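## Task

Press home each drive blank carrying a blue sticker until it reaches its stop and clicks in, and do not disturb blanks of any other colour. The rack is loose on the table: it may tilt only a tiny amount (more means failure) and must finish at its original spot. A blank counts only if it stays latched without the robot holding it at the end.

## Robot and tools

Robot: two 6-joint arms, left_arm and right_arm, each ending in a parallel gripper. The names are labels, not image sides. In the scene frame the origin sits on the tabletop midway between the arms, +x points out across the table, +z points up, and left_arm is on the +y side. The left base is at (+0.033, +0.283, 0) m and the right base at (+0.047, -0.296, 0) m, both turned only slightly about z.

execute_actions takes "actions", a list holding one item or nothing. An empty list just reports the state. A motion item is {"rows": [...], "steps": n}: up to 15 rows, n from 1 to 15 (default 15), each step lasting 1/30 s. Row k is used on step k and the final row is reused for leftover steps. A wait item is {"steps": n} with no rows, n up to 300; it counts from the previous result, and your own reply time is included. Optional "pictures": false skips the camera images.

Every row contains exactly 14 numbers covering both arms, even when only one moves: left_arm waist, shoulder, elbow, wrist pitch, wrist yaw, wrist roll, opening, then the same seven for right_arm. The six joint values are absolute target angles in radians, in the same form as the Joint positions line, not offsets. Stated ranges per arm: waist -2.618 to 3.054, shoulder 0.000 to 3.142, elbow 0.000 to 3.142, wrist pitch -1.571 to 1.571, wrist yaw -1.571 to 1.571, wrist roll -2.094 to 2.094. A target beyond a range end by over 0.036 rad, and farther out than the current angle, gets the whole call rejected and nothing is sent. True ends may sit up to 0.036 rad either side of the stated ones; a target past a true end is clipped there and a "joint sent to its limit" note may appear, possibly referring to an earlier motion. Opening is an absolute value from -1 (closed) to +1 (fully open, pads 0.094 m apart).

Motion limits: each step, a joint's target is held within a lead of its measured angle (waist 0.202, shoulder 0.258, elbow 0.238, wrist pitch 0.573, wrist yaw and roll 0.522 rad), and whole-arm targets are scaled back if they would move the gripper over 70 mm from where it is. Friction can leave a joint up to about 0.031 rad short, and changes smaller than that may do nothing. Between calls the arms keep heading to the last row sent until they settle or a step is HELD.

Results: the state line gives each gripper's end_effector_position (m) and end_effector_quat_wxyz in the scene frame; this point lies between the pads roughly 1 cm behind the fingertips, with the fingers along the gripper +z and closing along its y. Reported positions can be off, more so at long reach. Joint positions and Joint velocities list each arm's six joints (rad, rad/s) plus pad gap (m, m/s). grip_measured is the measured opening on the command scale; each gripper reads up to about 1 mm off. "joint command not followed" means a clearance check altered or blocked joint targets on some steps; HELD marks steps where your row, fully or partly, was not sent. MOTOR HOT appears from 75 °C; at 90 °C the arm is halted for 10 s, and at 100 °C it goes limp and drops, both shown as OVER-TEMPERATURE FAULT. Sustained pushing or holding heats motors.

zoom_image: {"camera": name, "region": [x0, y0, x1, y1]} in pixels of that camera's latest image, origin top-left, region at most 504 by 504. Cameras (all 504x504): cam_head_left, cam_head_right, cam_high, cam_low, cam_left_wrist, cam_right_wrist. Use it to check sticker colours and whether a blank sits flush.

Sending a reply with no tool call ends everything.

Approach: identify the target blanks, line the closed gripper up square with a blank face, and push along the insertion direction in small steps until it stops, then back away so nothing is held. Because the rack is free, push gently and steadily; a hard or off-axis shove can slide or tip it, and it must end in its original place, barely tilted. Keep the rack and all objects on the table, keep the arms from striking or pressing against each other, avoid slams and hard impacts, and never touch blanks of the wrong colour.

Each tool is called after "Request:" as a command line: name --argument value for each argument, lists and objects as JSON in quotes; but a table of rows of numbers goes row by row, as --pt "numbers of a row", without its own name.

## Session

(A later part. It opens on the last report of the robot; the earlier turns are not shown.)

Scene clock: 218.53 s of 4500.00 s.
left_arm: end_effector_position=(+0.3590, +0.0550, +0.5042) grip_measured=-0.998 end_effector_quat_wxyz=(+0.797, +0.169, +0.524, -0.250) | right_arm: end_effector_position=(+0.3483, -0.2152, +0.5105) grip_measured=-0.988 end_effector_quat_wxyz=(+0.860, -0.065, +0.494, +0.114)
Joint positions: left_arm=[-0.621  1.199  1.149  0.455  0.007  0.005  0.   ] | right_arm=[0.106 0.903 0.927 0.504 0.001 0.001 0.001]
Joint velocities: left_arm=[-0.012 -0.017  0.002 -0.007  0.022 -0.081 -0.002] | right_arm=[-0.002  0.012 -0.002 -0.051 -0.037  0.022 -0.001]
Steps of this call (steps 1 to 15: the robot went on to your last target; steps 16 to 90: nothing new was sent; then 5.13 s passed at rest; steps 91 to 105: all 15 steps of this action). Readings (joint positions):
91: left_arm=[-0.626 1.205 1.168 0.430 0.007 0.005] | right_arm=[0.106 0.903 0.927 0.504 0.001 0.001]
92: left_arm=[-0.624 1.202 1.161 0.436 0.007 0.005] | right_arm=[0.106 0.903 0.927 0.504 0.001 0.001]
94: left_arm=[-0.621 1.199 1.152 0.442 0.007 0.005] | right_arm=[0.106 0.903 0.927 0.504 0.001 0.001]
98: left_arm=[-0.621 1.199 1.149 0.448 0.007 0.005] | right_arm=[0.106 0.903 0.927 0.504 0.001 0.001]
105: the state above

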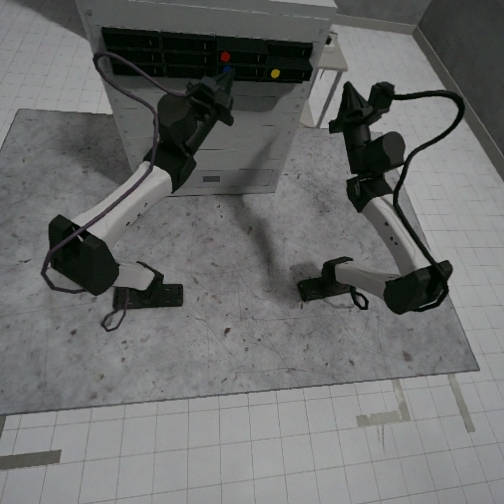

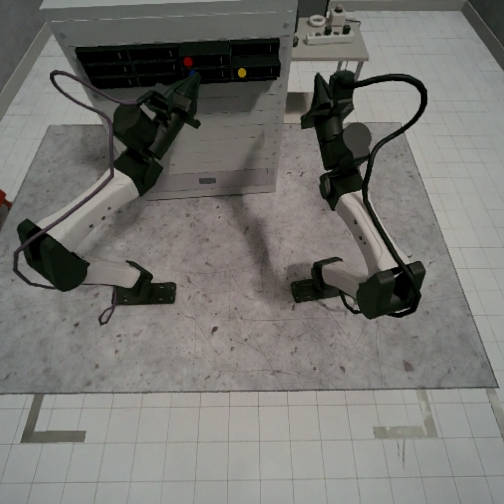

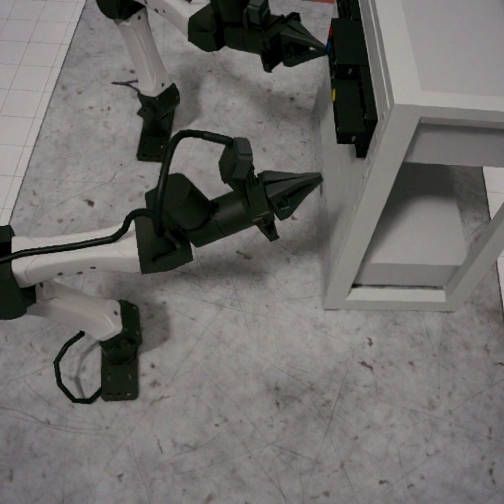

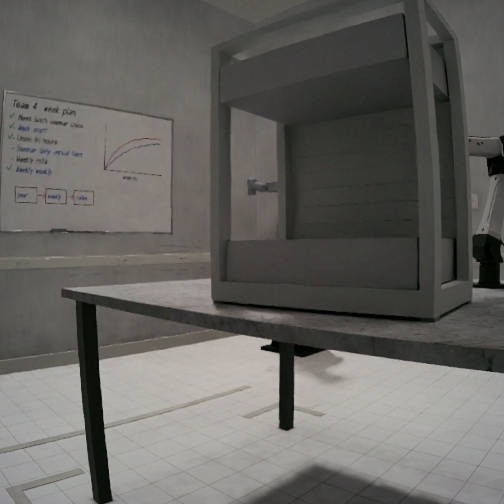

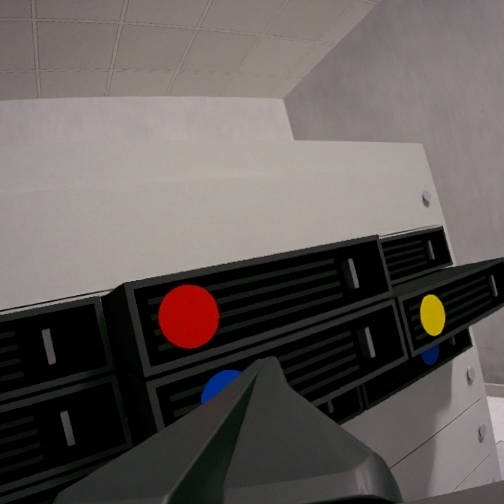

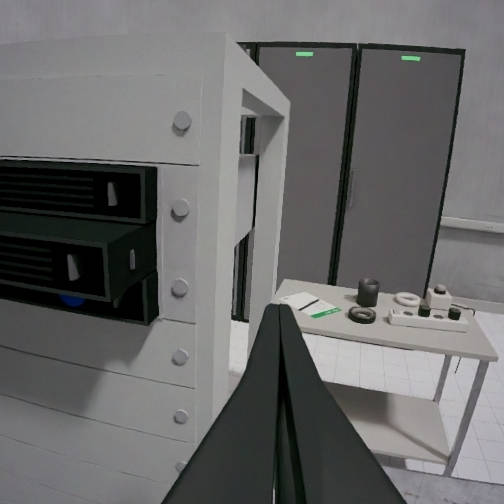

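Request:
execute_actions --actions '[{"rows":[[-0.61,1.16,1.075,0.48,0,0,-1,0.1,0.9,0.92,0.5,0,0,-1]],"steps":15}]'

Scene clock: 226.53 s of 4500.00 s.
left_arm: end_effector_position=(+0.3560, +0.0571, +0.4937) grip_measured=-0.998 end_effector_quat_wxyz=(+0.796, +0.169, +0.526, -0.249) | right_arm: end_effector_position=(+0.3483, -0.2152, +0.5105) grip_measured=-0.988 end_effector_quat_wxyz=(+0.860, -0.065, +0.494, +0.114)
Joint positions: left_arm=[-0.621  1.177  1.098  0.479  0.007  0.005  0.   ] | right_arm=[0.106 0.903 0.927 0.504 0.001 0.001 0.001]
Joint velocities: left_arm=[-0.007  0.002 -0.007  0.037 -0.007 -0.081 -0.   ] | right_arm=[ 0.002  0.007 -0.007  0.022  0.066  0.007  0.   ]
Steps of this call (steps 1 to 15: the robot went on to your last target; steps 16 to 90: nothing new was sent; then 4.50 s passed at rest; steps 91 to 105: all 15 steps of this action). Readings (joint positions):
91: left_arm=[-0.621 1.196 1.142 0.463 0.007 0.005] | right_arm=[0.106 0.903 0.927 0.504 0.001 0.001]
92: left_arm=[-0.621 1.188 1.126 0.469 0.007 0.005] | right_arm=[0.106 0.903 0.927 0.504 0.001 0.001]
94: left_arm=[-0.621 1.178 1.105 0.471 0.007 0.005] | right_arm=[0.106 0.903 0.927 0.504 0.001 0.001]
98: left_arm=[-0.621 1.177 1.098 0.473 0.007 0.005] | right_arm=[0.106 0.903 0.927 0.504 0.001 0.001]
105: the state above

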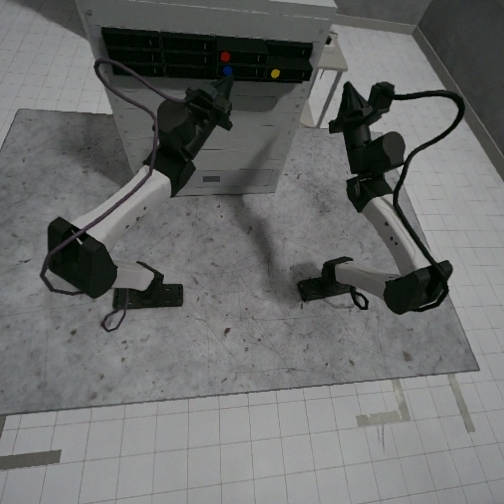

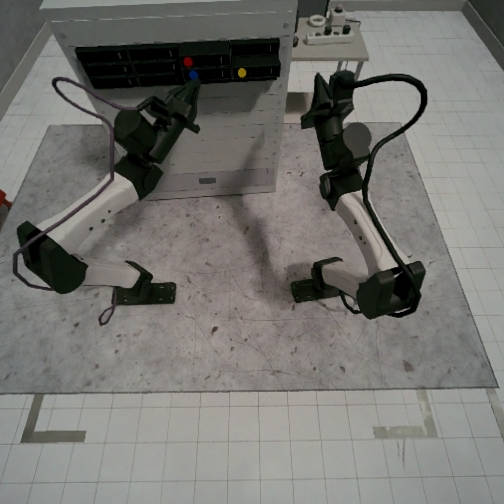

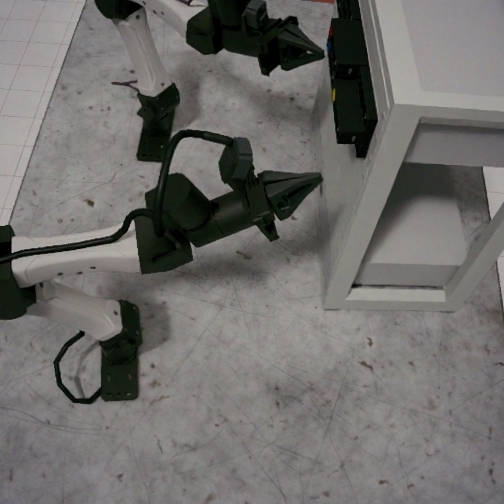

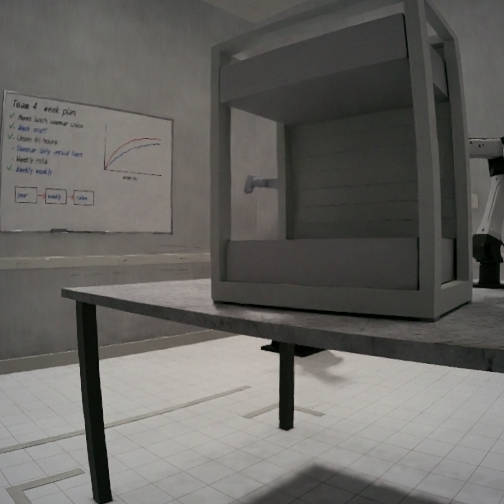

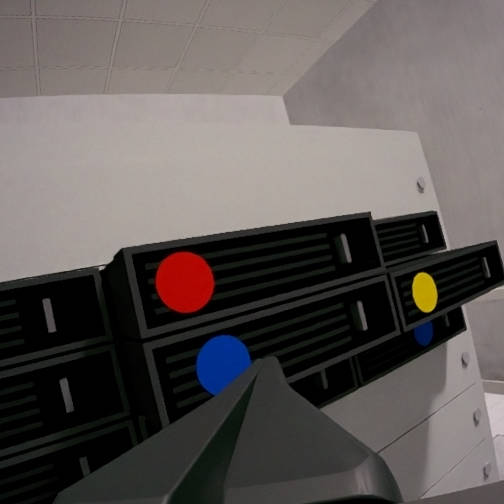

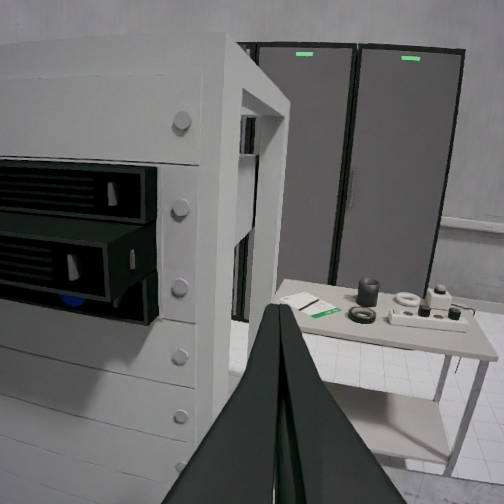

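Request:
execute_actions --actions '[{"rows":[[-0.605,1.172,1.08,0.485,0,0,-1,0.1,0.9,0.92,0.5,0,0,-1],[-0.6,1.184,1.085,0.49,0,0,-1,0.1,0.9,0.92,0.5,0,0,-1],[-0.595,1.196,1.09,0.495,0,0,-1,0.1,0.9,0.92,0.5,0,0,-1],[-0.59,1.208,1.095,0.5,0,0,-1,0.1,0.9,0.92,0.5,0,0,-1],[-0.585,1.22,1.1,0.505,0,0,-1,0.1,0.9,0.92,0.5,0,0,-1],[-0.58,1.232,1.106,0.51,0,0,-1,0.1,0.9,0.92,0.5,0,0,-1],[-0.576,1.244,1.112,0.515,0,0,-1,0.1,0.9,0.92,0.5,0,0,-1],[-0.572,1.256,1.118,0.52,0,0,-1,0.1,0.9,0.92,0.5,0,0,-1],[-0.568,1.268,1.124,0.525,0,0,-1,0.1,0.9,0.92,0.5,0,0,-1],[-0.564,1.28,1.13,0.53,0,0,-1,0.1,0.9,0.92,0.5,0,0,-1]],"steps":15}]'

Scene clock: 236.13 s of 4500.00 s.
left_arm: end_effector_position=(+0.3755, +0.0603, +0.4962) grip_measured=-0.998 end_effector_quat_wxyz=(+0.808, +0.160, +0.515, -0.239) | right_arm: end_effector_position=(+0.3483, -0.2152, +0.5105) grip_measured=-0.988 end_effector_quat_wxyz=(+0.860, -0.065, +0.494, +0.114)
Joint positions: left_arm=[-0.583  1.242  1.12   0.555  0.018  0.005  0.   ] | right_arm=[0.106 0.903 0.927 0.504 0.001 0.001 0.001]
Joint velocities: left_arm=[ 0.002  0.012  0.002  0.022 -0.022 -0.081  0.001] | right_arm=[ 0.022 -0.012 -0.002 -0.051  0.037 -0.022 -0.   ]
Steps of this call (steps 1 to 15: the robot went on to your last target; steps 16 to 90: nothing new was sent; then 6.10 s passed at rest; steps 91 to 105: all 15 steps of this action). Readings (joint positions):
91: left_arm=[-0.620 1.177 1.098 0.481 0.007 0.005] | right_arm=[0.106 0.903 0.927 0.504 0.001 0.001]
92: left_arm=[-0.618 1.177 1.098 0.482 0.007 0.005] | right_arm=[0.106 0.903 0.927 0.504 0.001 0.001]
94: left_arm=[-0.610 1.177 1.098 0.487 0.007 0.005] | right_arm=[0.106 0.903 0.927 0.504 0.001 0.001]
98: left_arm=[-0.596 1.195 1.100 0.517 0.013 0.005] | right_arm=[0.106 0.903 0.927 0.504 0.001 0.001]
105: the state above

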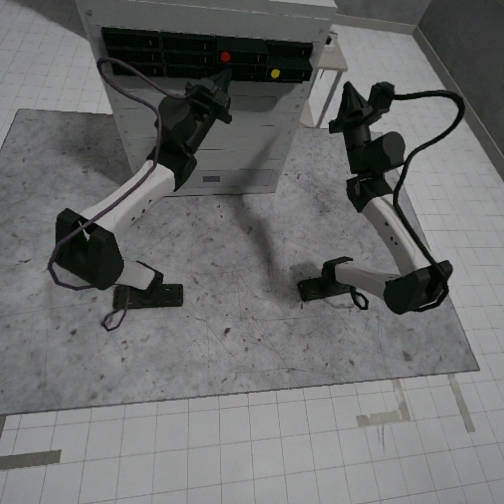

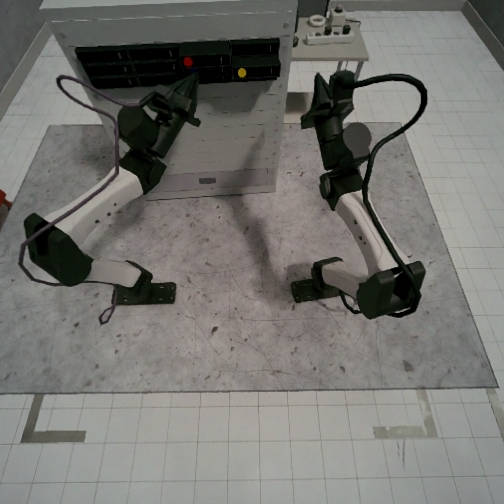

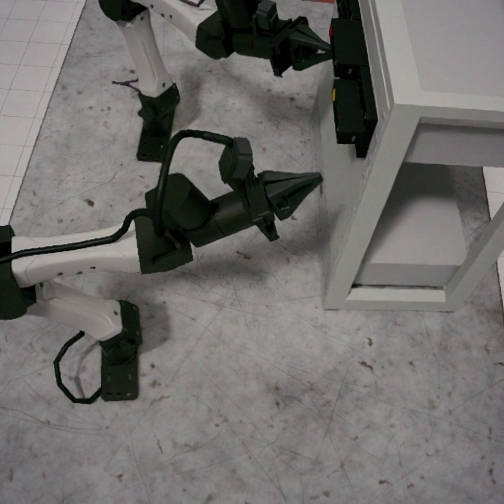

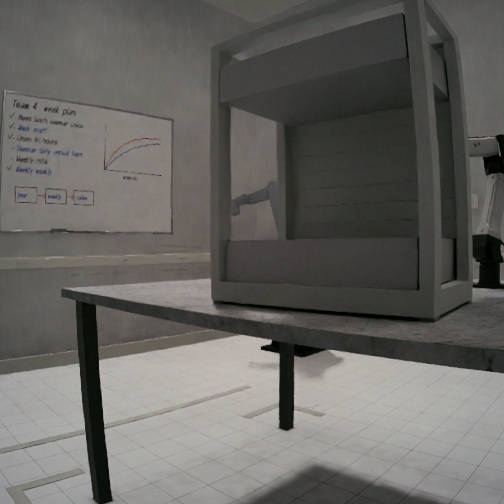

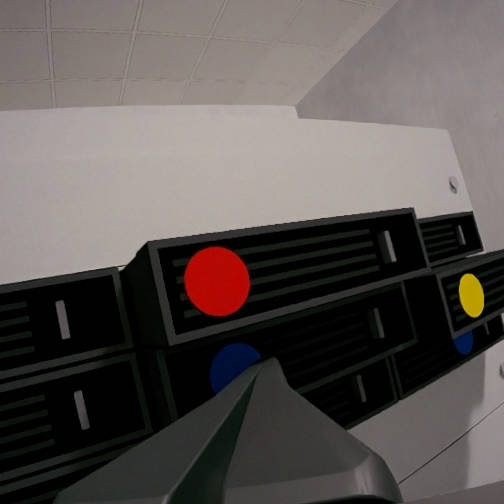

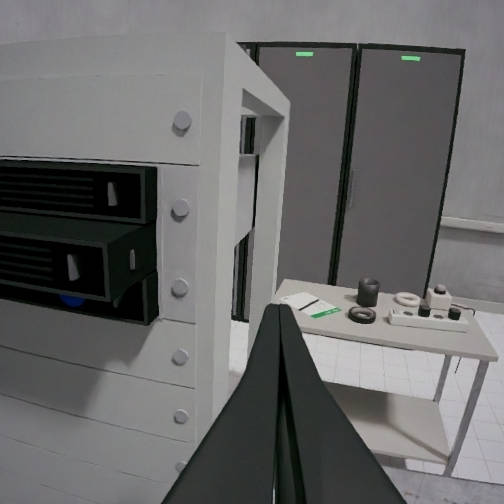

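Request:
execute_actions --actions '[{"rows":[[-0.56,1.292,1.134,0.52,0,0,-1,0.1,0.9,0.92,0.5,0,0,-1],[-0.556,1.304,1.138,0.52,0,0,-1,0.1,0.9,0.92,0.5,0,0,-1],[-0.552,1.316,1.143,0.52,0,0,-1,0.1,0.9,0.92,0.5,0,0,-1],[-0.548,1.328,1.148,0.52,0,0,-1,0.1,0.9,0.92,0.5,0,0,-1],[-0.544,1.34,1.153,0.52,0,0,-1,0.1,0.9,0.92,0.5,0,0,-1],[-0.54,1.352,1.158,0.52,0,0,-1,0.1,0.9,0.92,0.5,0,0,-1],[-0.536,1.364,1.164,0.523,0,0,-1,0.1,0.9,0.92,0.5,0,0,-1],[-0.532,1.376,1.17,0.526,0,0,-1,0.1,0.9,0.92,0.5,0,0,-1],[-0.528,1.388,1.176,0.53,0,0,-1,0.1,0.9,0.92,0.5,0,0,-1]],"steps":15}]'

Scene clock: 242.03 s of 4500.00 s.
left_arm: end_effector_position=(+0.3964, +0.0539, +0.4951) grip_measured=-0.998 end_effector_quat_wxyz=(+0.810, +0.165, +0.511, -0.237) | right_arm: end_effector_position=(+0.3483, -0.2152, +0.5105) grip_measured=-0.988 end_effector_quat_wxyz=(+0.860, -0.065, +0.494, +0.114)
Joint positions: left_arm=[-0.556  1.324  1.169  0.593  0.05   0.005  0.   ] | right_arm=[0.106 0.903 0.927 0.504 0.001 0.001 0.001]
Joint velocities: left_arm=[ 0.002 -0.002 -0.002 -0.051 -0.037  0.051 -0.   ] | right_arm=[-0.007 -0.007  0.007 -0.022 -0.037 -0.022  0.001]
Steps of this call (steps 1 to 15: the robot went on to your last target; steps 16 to 90: nothing new was sent; then 2.40 s passed at rest; steps 91 to 105: all 15 steps of this action). Readings (joint positions):
91: left_arm=[-0.583 1.242 1.120 0.555 0.019 0.005] | right_arm=[0.106 0.903 0.927 0.504 0.001 0.001]
92: left_arm=[-0.581 1.245 1.122 0.555 0.019 0.005] | right_arm=[0.106 0.903 0.927 0.504 0.001 0.001]
94: left_arm=[-0.575 1.260 1.132 0.558 0.020 0.005] | right_arm=[0.106 0.903 0.927 0.504 0.001 0.001]
98: left_arm=[-0.560 1.303 1.157 0.574 0.025 0.005] | right_arm=[0.106 0.903 0.927 0.504 0.001 0.001]
105: the state above

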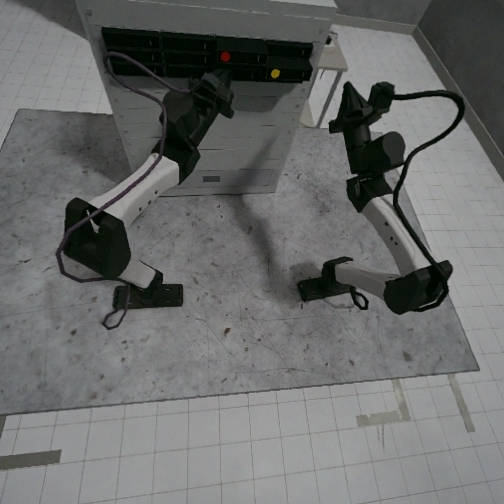

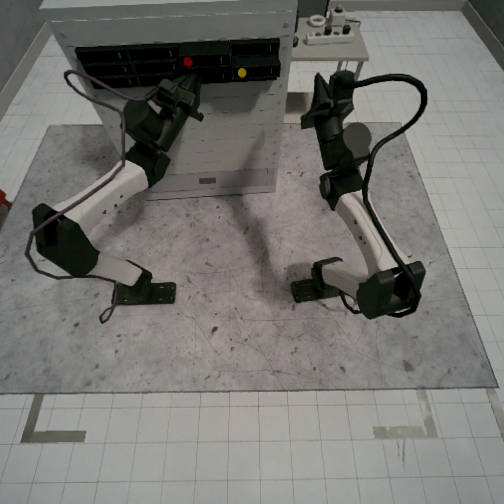

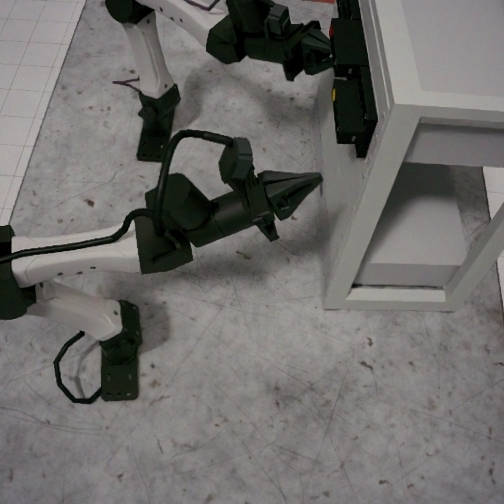

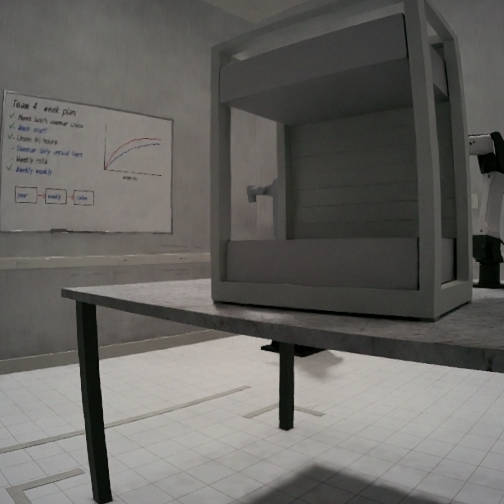

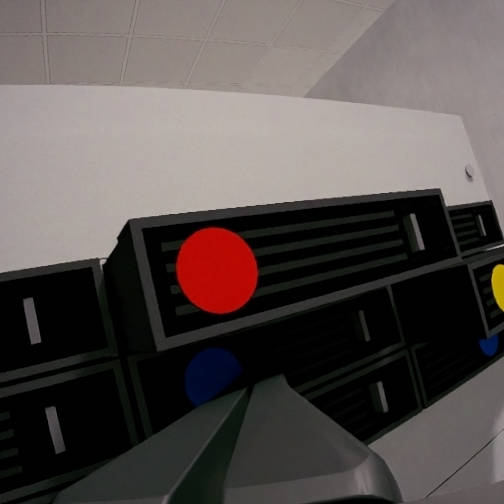

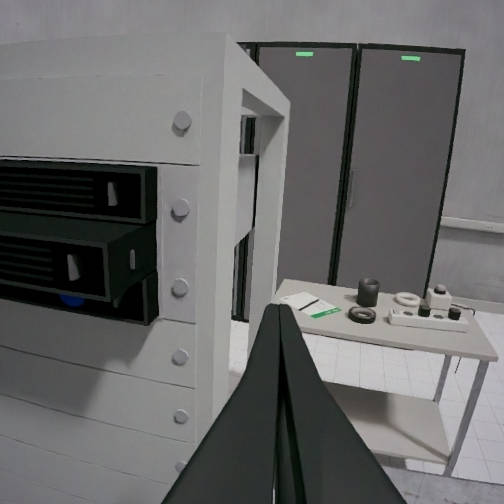

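Request:
zoom_image --camera "cam_left_wrist" --region '[100, 280, 420, 460]'

Region (100, 280, 420, 460) of cam_left_wrist's 504x504 image, scaled by 1.575, with more detail than that image has; it fills the top 284 rows of this view, and the rest is white.

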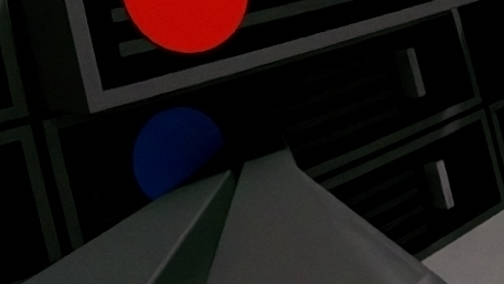

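Request:
execute_actions --actions '[{"rows":[[-0.525,1.39,1.18,0.52,0,0,-1,0.1,0.9,0.92,0.5,0,0,-1],[-0.522,1.4,1.184,0.51,0,0,-1,0.1,0.9,0.92,0.5,0,0,-1],[-0.519,1.41,1.188,0.5,0,0,-1,0.1,0.9,0.92,0.5,0,0,-1],[-0.516,1.42,1.192,0.5,0,0,-1,0.1,0.9,0.92,0.5,0,0,-1],[-0.513,1.43,1.196,0.5,0,0,-1,0.1,0.9,0.92,0.5,0,0,-1],[-0.51,1.44,1.2,0.5,0,0,-1,0.1,0.9,0.92,0.5,0,0,-1],[-0.507,1.45,1.204,0.5,0,0,-1,0.1,0.9,0.92,0.5,0,0,-1]],"steps":15}]'

Scene clock: 252.33 s of 4500.00 s.
left_arm: end_effector_position=(+0.3984, +0.0432, +0.4991) grip_measured=-0.998 end_effector_quat_wxyz=(+0.809, +0.185, +0.499, -0.251) | right_arm: end_effector_position=(+0.3483, -0.2152, +0.5105) grip_measured=-0.988 end_effector_quat_wxyz=(+0.860, -0.065, +0.494, +0.114)
Joint positions: left_arm=[-0.553  1.36   1.201  0.611  0.105  0.005  0.   ] | right_arm=[0.106 0.903 0.927 0.504 0.001 0.001 0.001]
Joint velocities: left_arm=[ 0.032  0.002 -0.012 -0.022 -0.051  0.007 -0.   ] | right_arm=[ 0.007 -0.007  0.017  0.007  0.007  0.037  0.   ]
Steps of this call (steps 1 to 15: the robot went on to your last target; steps 16 to 90: nothing new was sent; then 6.80 s passed at rest; steps 91 to 105: all 15 steps of this action). Readings (joint positions):
91: left_arm=[-0.556 1.325 1.169 0.595 0.051 0.005] | right_arm=[0.106 0.903 0.927 0.504 0.001 0.001]
92: left_arm=[-0.555 1.326 1.169 0.595 0.052 0.005] | right_arm=[0.106 0.903 0.927 0.504 0.001 0.001]
94: left_arm=[-0.554 1.332 1.177 0.594 0.062 0.005] | right_arm=[0.106 0.903 0.927 0.504 0.001 0.001]
98: left_arm=[-0.553 1.352 1.196 0.601 0.091 0.005] | right_arm=[0.106 0.903 0.927 0.504 0.001 0.001]
105: the state above

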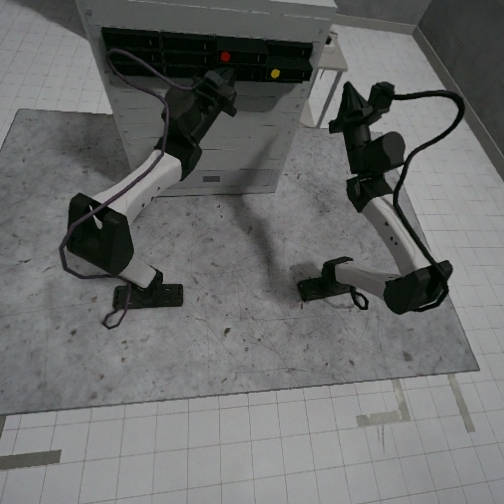

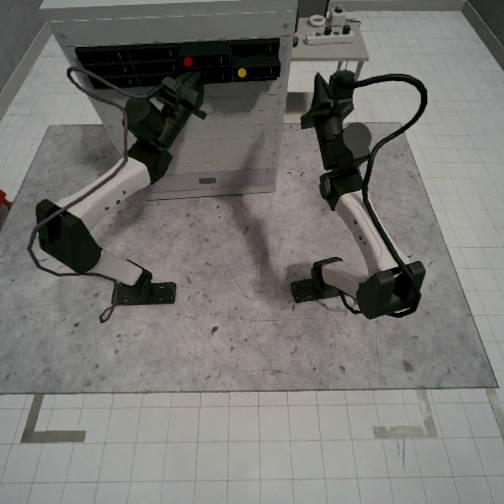

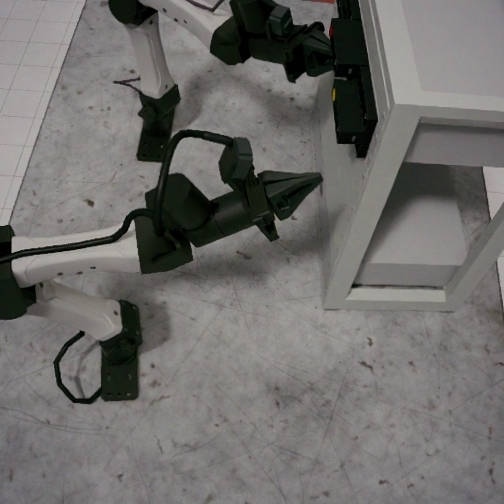

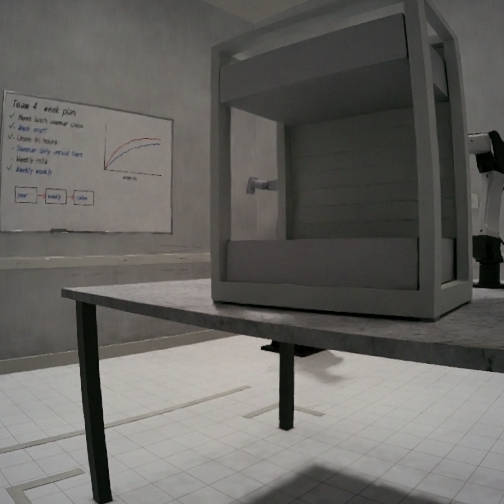

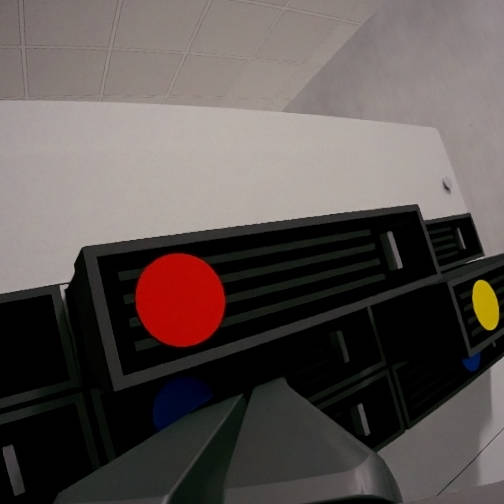

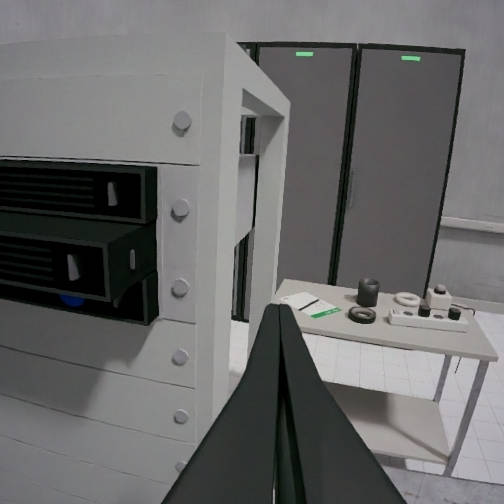

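Stopped. Back off and inspect.

Request:
execute_actions --actions '[{"rows":[[-0.56,1.3,1.13,0.5,0,0,-1,0.1,0.9,0.92,0.5,0,0,-1],[-0.58,1.22,1.09,0.48,0,0,-1,0.1,0.9,0.92,0.5,0,0,-1],[-0.6,1.14,1.05,0.44,0,0,-1,0.1,0.9,0.92,0.5,0,0,-1],[-0.62,1.1,1.03,0.40,0,0,-1,0.1,0.9,0.92,0.5,0,0,-1]],"steps":15}]'

Request:
zoom_image --camera "cam_left_wrist" --region '[60, 150, 504, 420]'

Request:
zoom_image --camera "cam_head_left" --region '[150, 20, 330, 110]'

Scene clock: 261.67 s of 4500.00 s.
left_arm: end_effector_position=(+0.3399, +0.0718, +0.4919) grip_measured=-0.998 end_effector_quat_wxyz=(+0.794, +0.170, +0.529, -0.246) | right_arm: end_effector_position=(+0.3483, -0.2152, +0.5105) grip_measured=-0.988 end_effector_quat_wxyz=(+0.860, -0.065, +0.494, +0.114)
Joint positions: left_arm=[-0.611  1.091  1.051  0.432  0.012  0.004  0.   ] | right_arm=[0.106 0.903 0.927 0.504 0.001 0.001 0.001]
Joint velocities: left_arm=[ 0.012 -0.007 -0.002 -0.037 -0.037  0.022 -0.   ] | right_arm=[-0.007 -0.012  0.002  0.007 -0.051 -0.066 -0.   ]
Steps of this call (steps 1 to 15: the robot went on to your last target; steps 16 to 90: nothing new was sent; then 5.83 s passed at rest; steps 91 to 105: all 15 steps of this action). Readings (joint positions):
91: left_arm=[-0.554 1.350 1.195 0.609 0.107 0.004] | right_arm=[0.106 0.903 0.927 0.504 0.001 0.001]
92: left_arm=[-0.559 1.326 1.173 0.590 0.087 0.004] | right_arm=[0.106 0.903 0.927 0.504 0.001 0.001]
94: left_arm=[-0.577 1.234 1.095 0.523 0.054 0.004] | right_arm=[0.106 0.903 0.927 0.504 0.001 0.001]
98: left_arm=[-0.611 1.106 1.051 0.460 0.030 0.004] | right_arm=[0.106 0.903 0.927 0.504 0.001 0.001]
105: the state above

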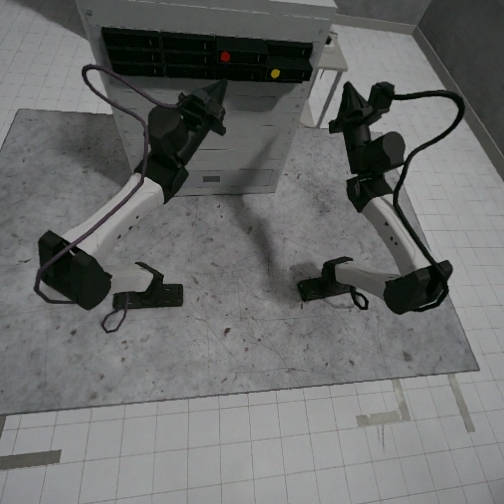

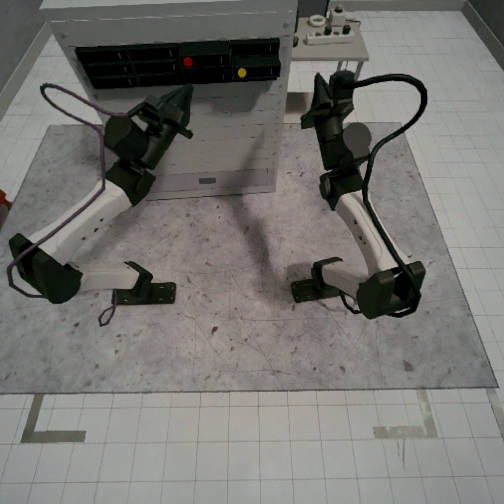

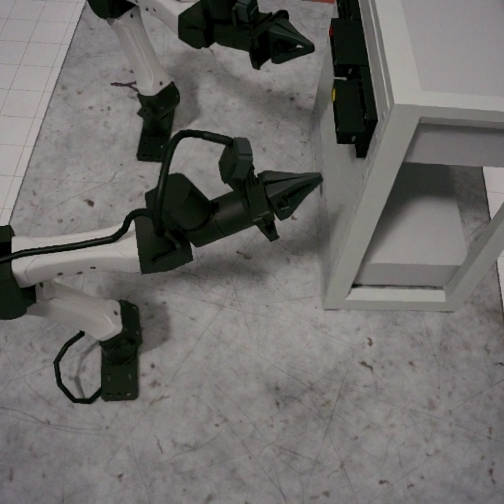

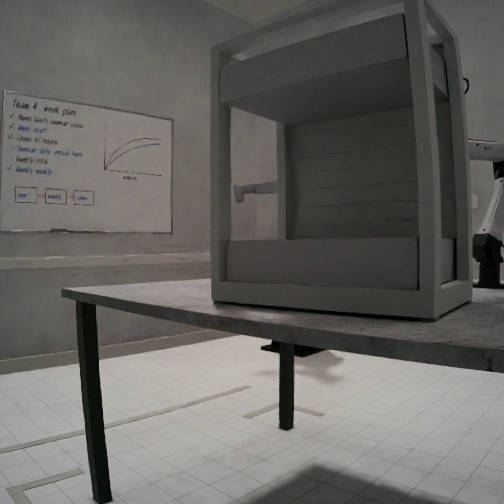

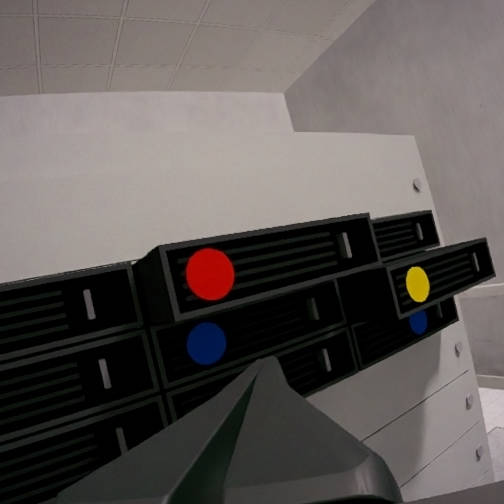

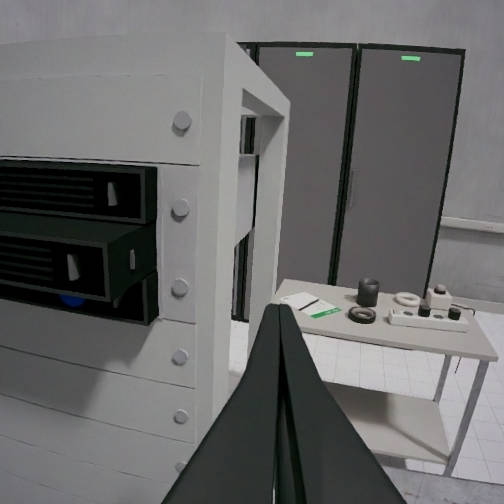

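Region (60, 150, 504, 420) of cam_left_wrist's 504x504 image, scaled by 1.135, with more detail than that image has; it fills the top 306 rows of this view, and the rest is white.

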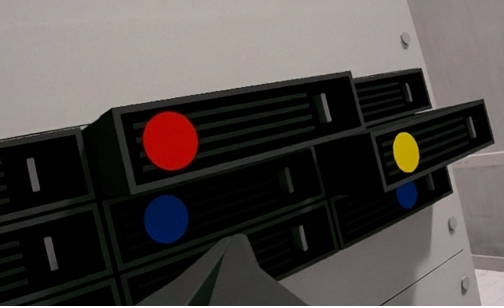

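Region (150, 20, 330, 110) of cam_head_left's 504x504 image, scaled by 2.800, with more detail than that image has.

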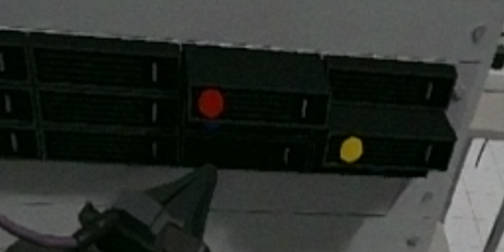

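Request:
zoom_image --camera "cam_left_wrist" --region '[300, 280, 480, 390]'

Request:
zoom_image --camera "cam_high" --region '[320, 60, 400, 170]'

Region (300, 280, 480, 390) of cam_left_wrist's 504x504 image, scaled by 2.800, with more detail than that image has.

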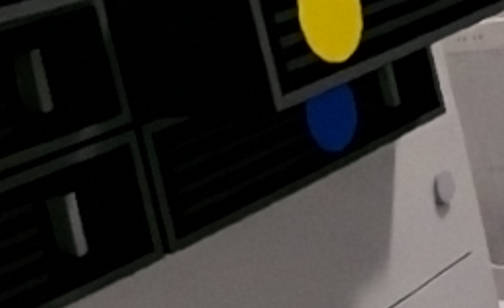

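Region (320, 60, 400, 170) of cam_high's 504x504 image, scaled by 4.582, with more detail than that image has; it fills the left 367 columns of this view, and the rest is white.

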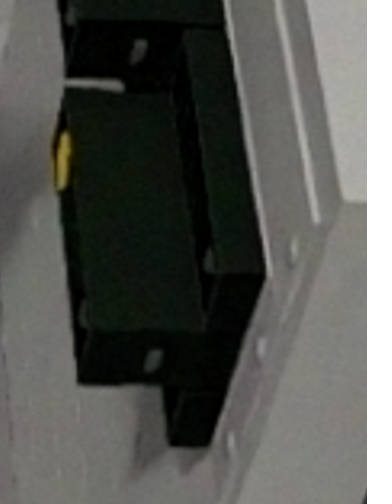

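All flush.

Request:
finished_scene --scene 1

The scene is finished: the task was done.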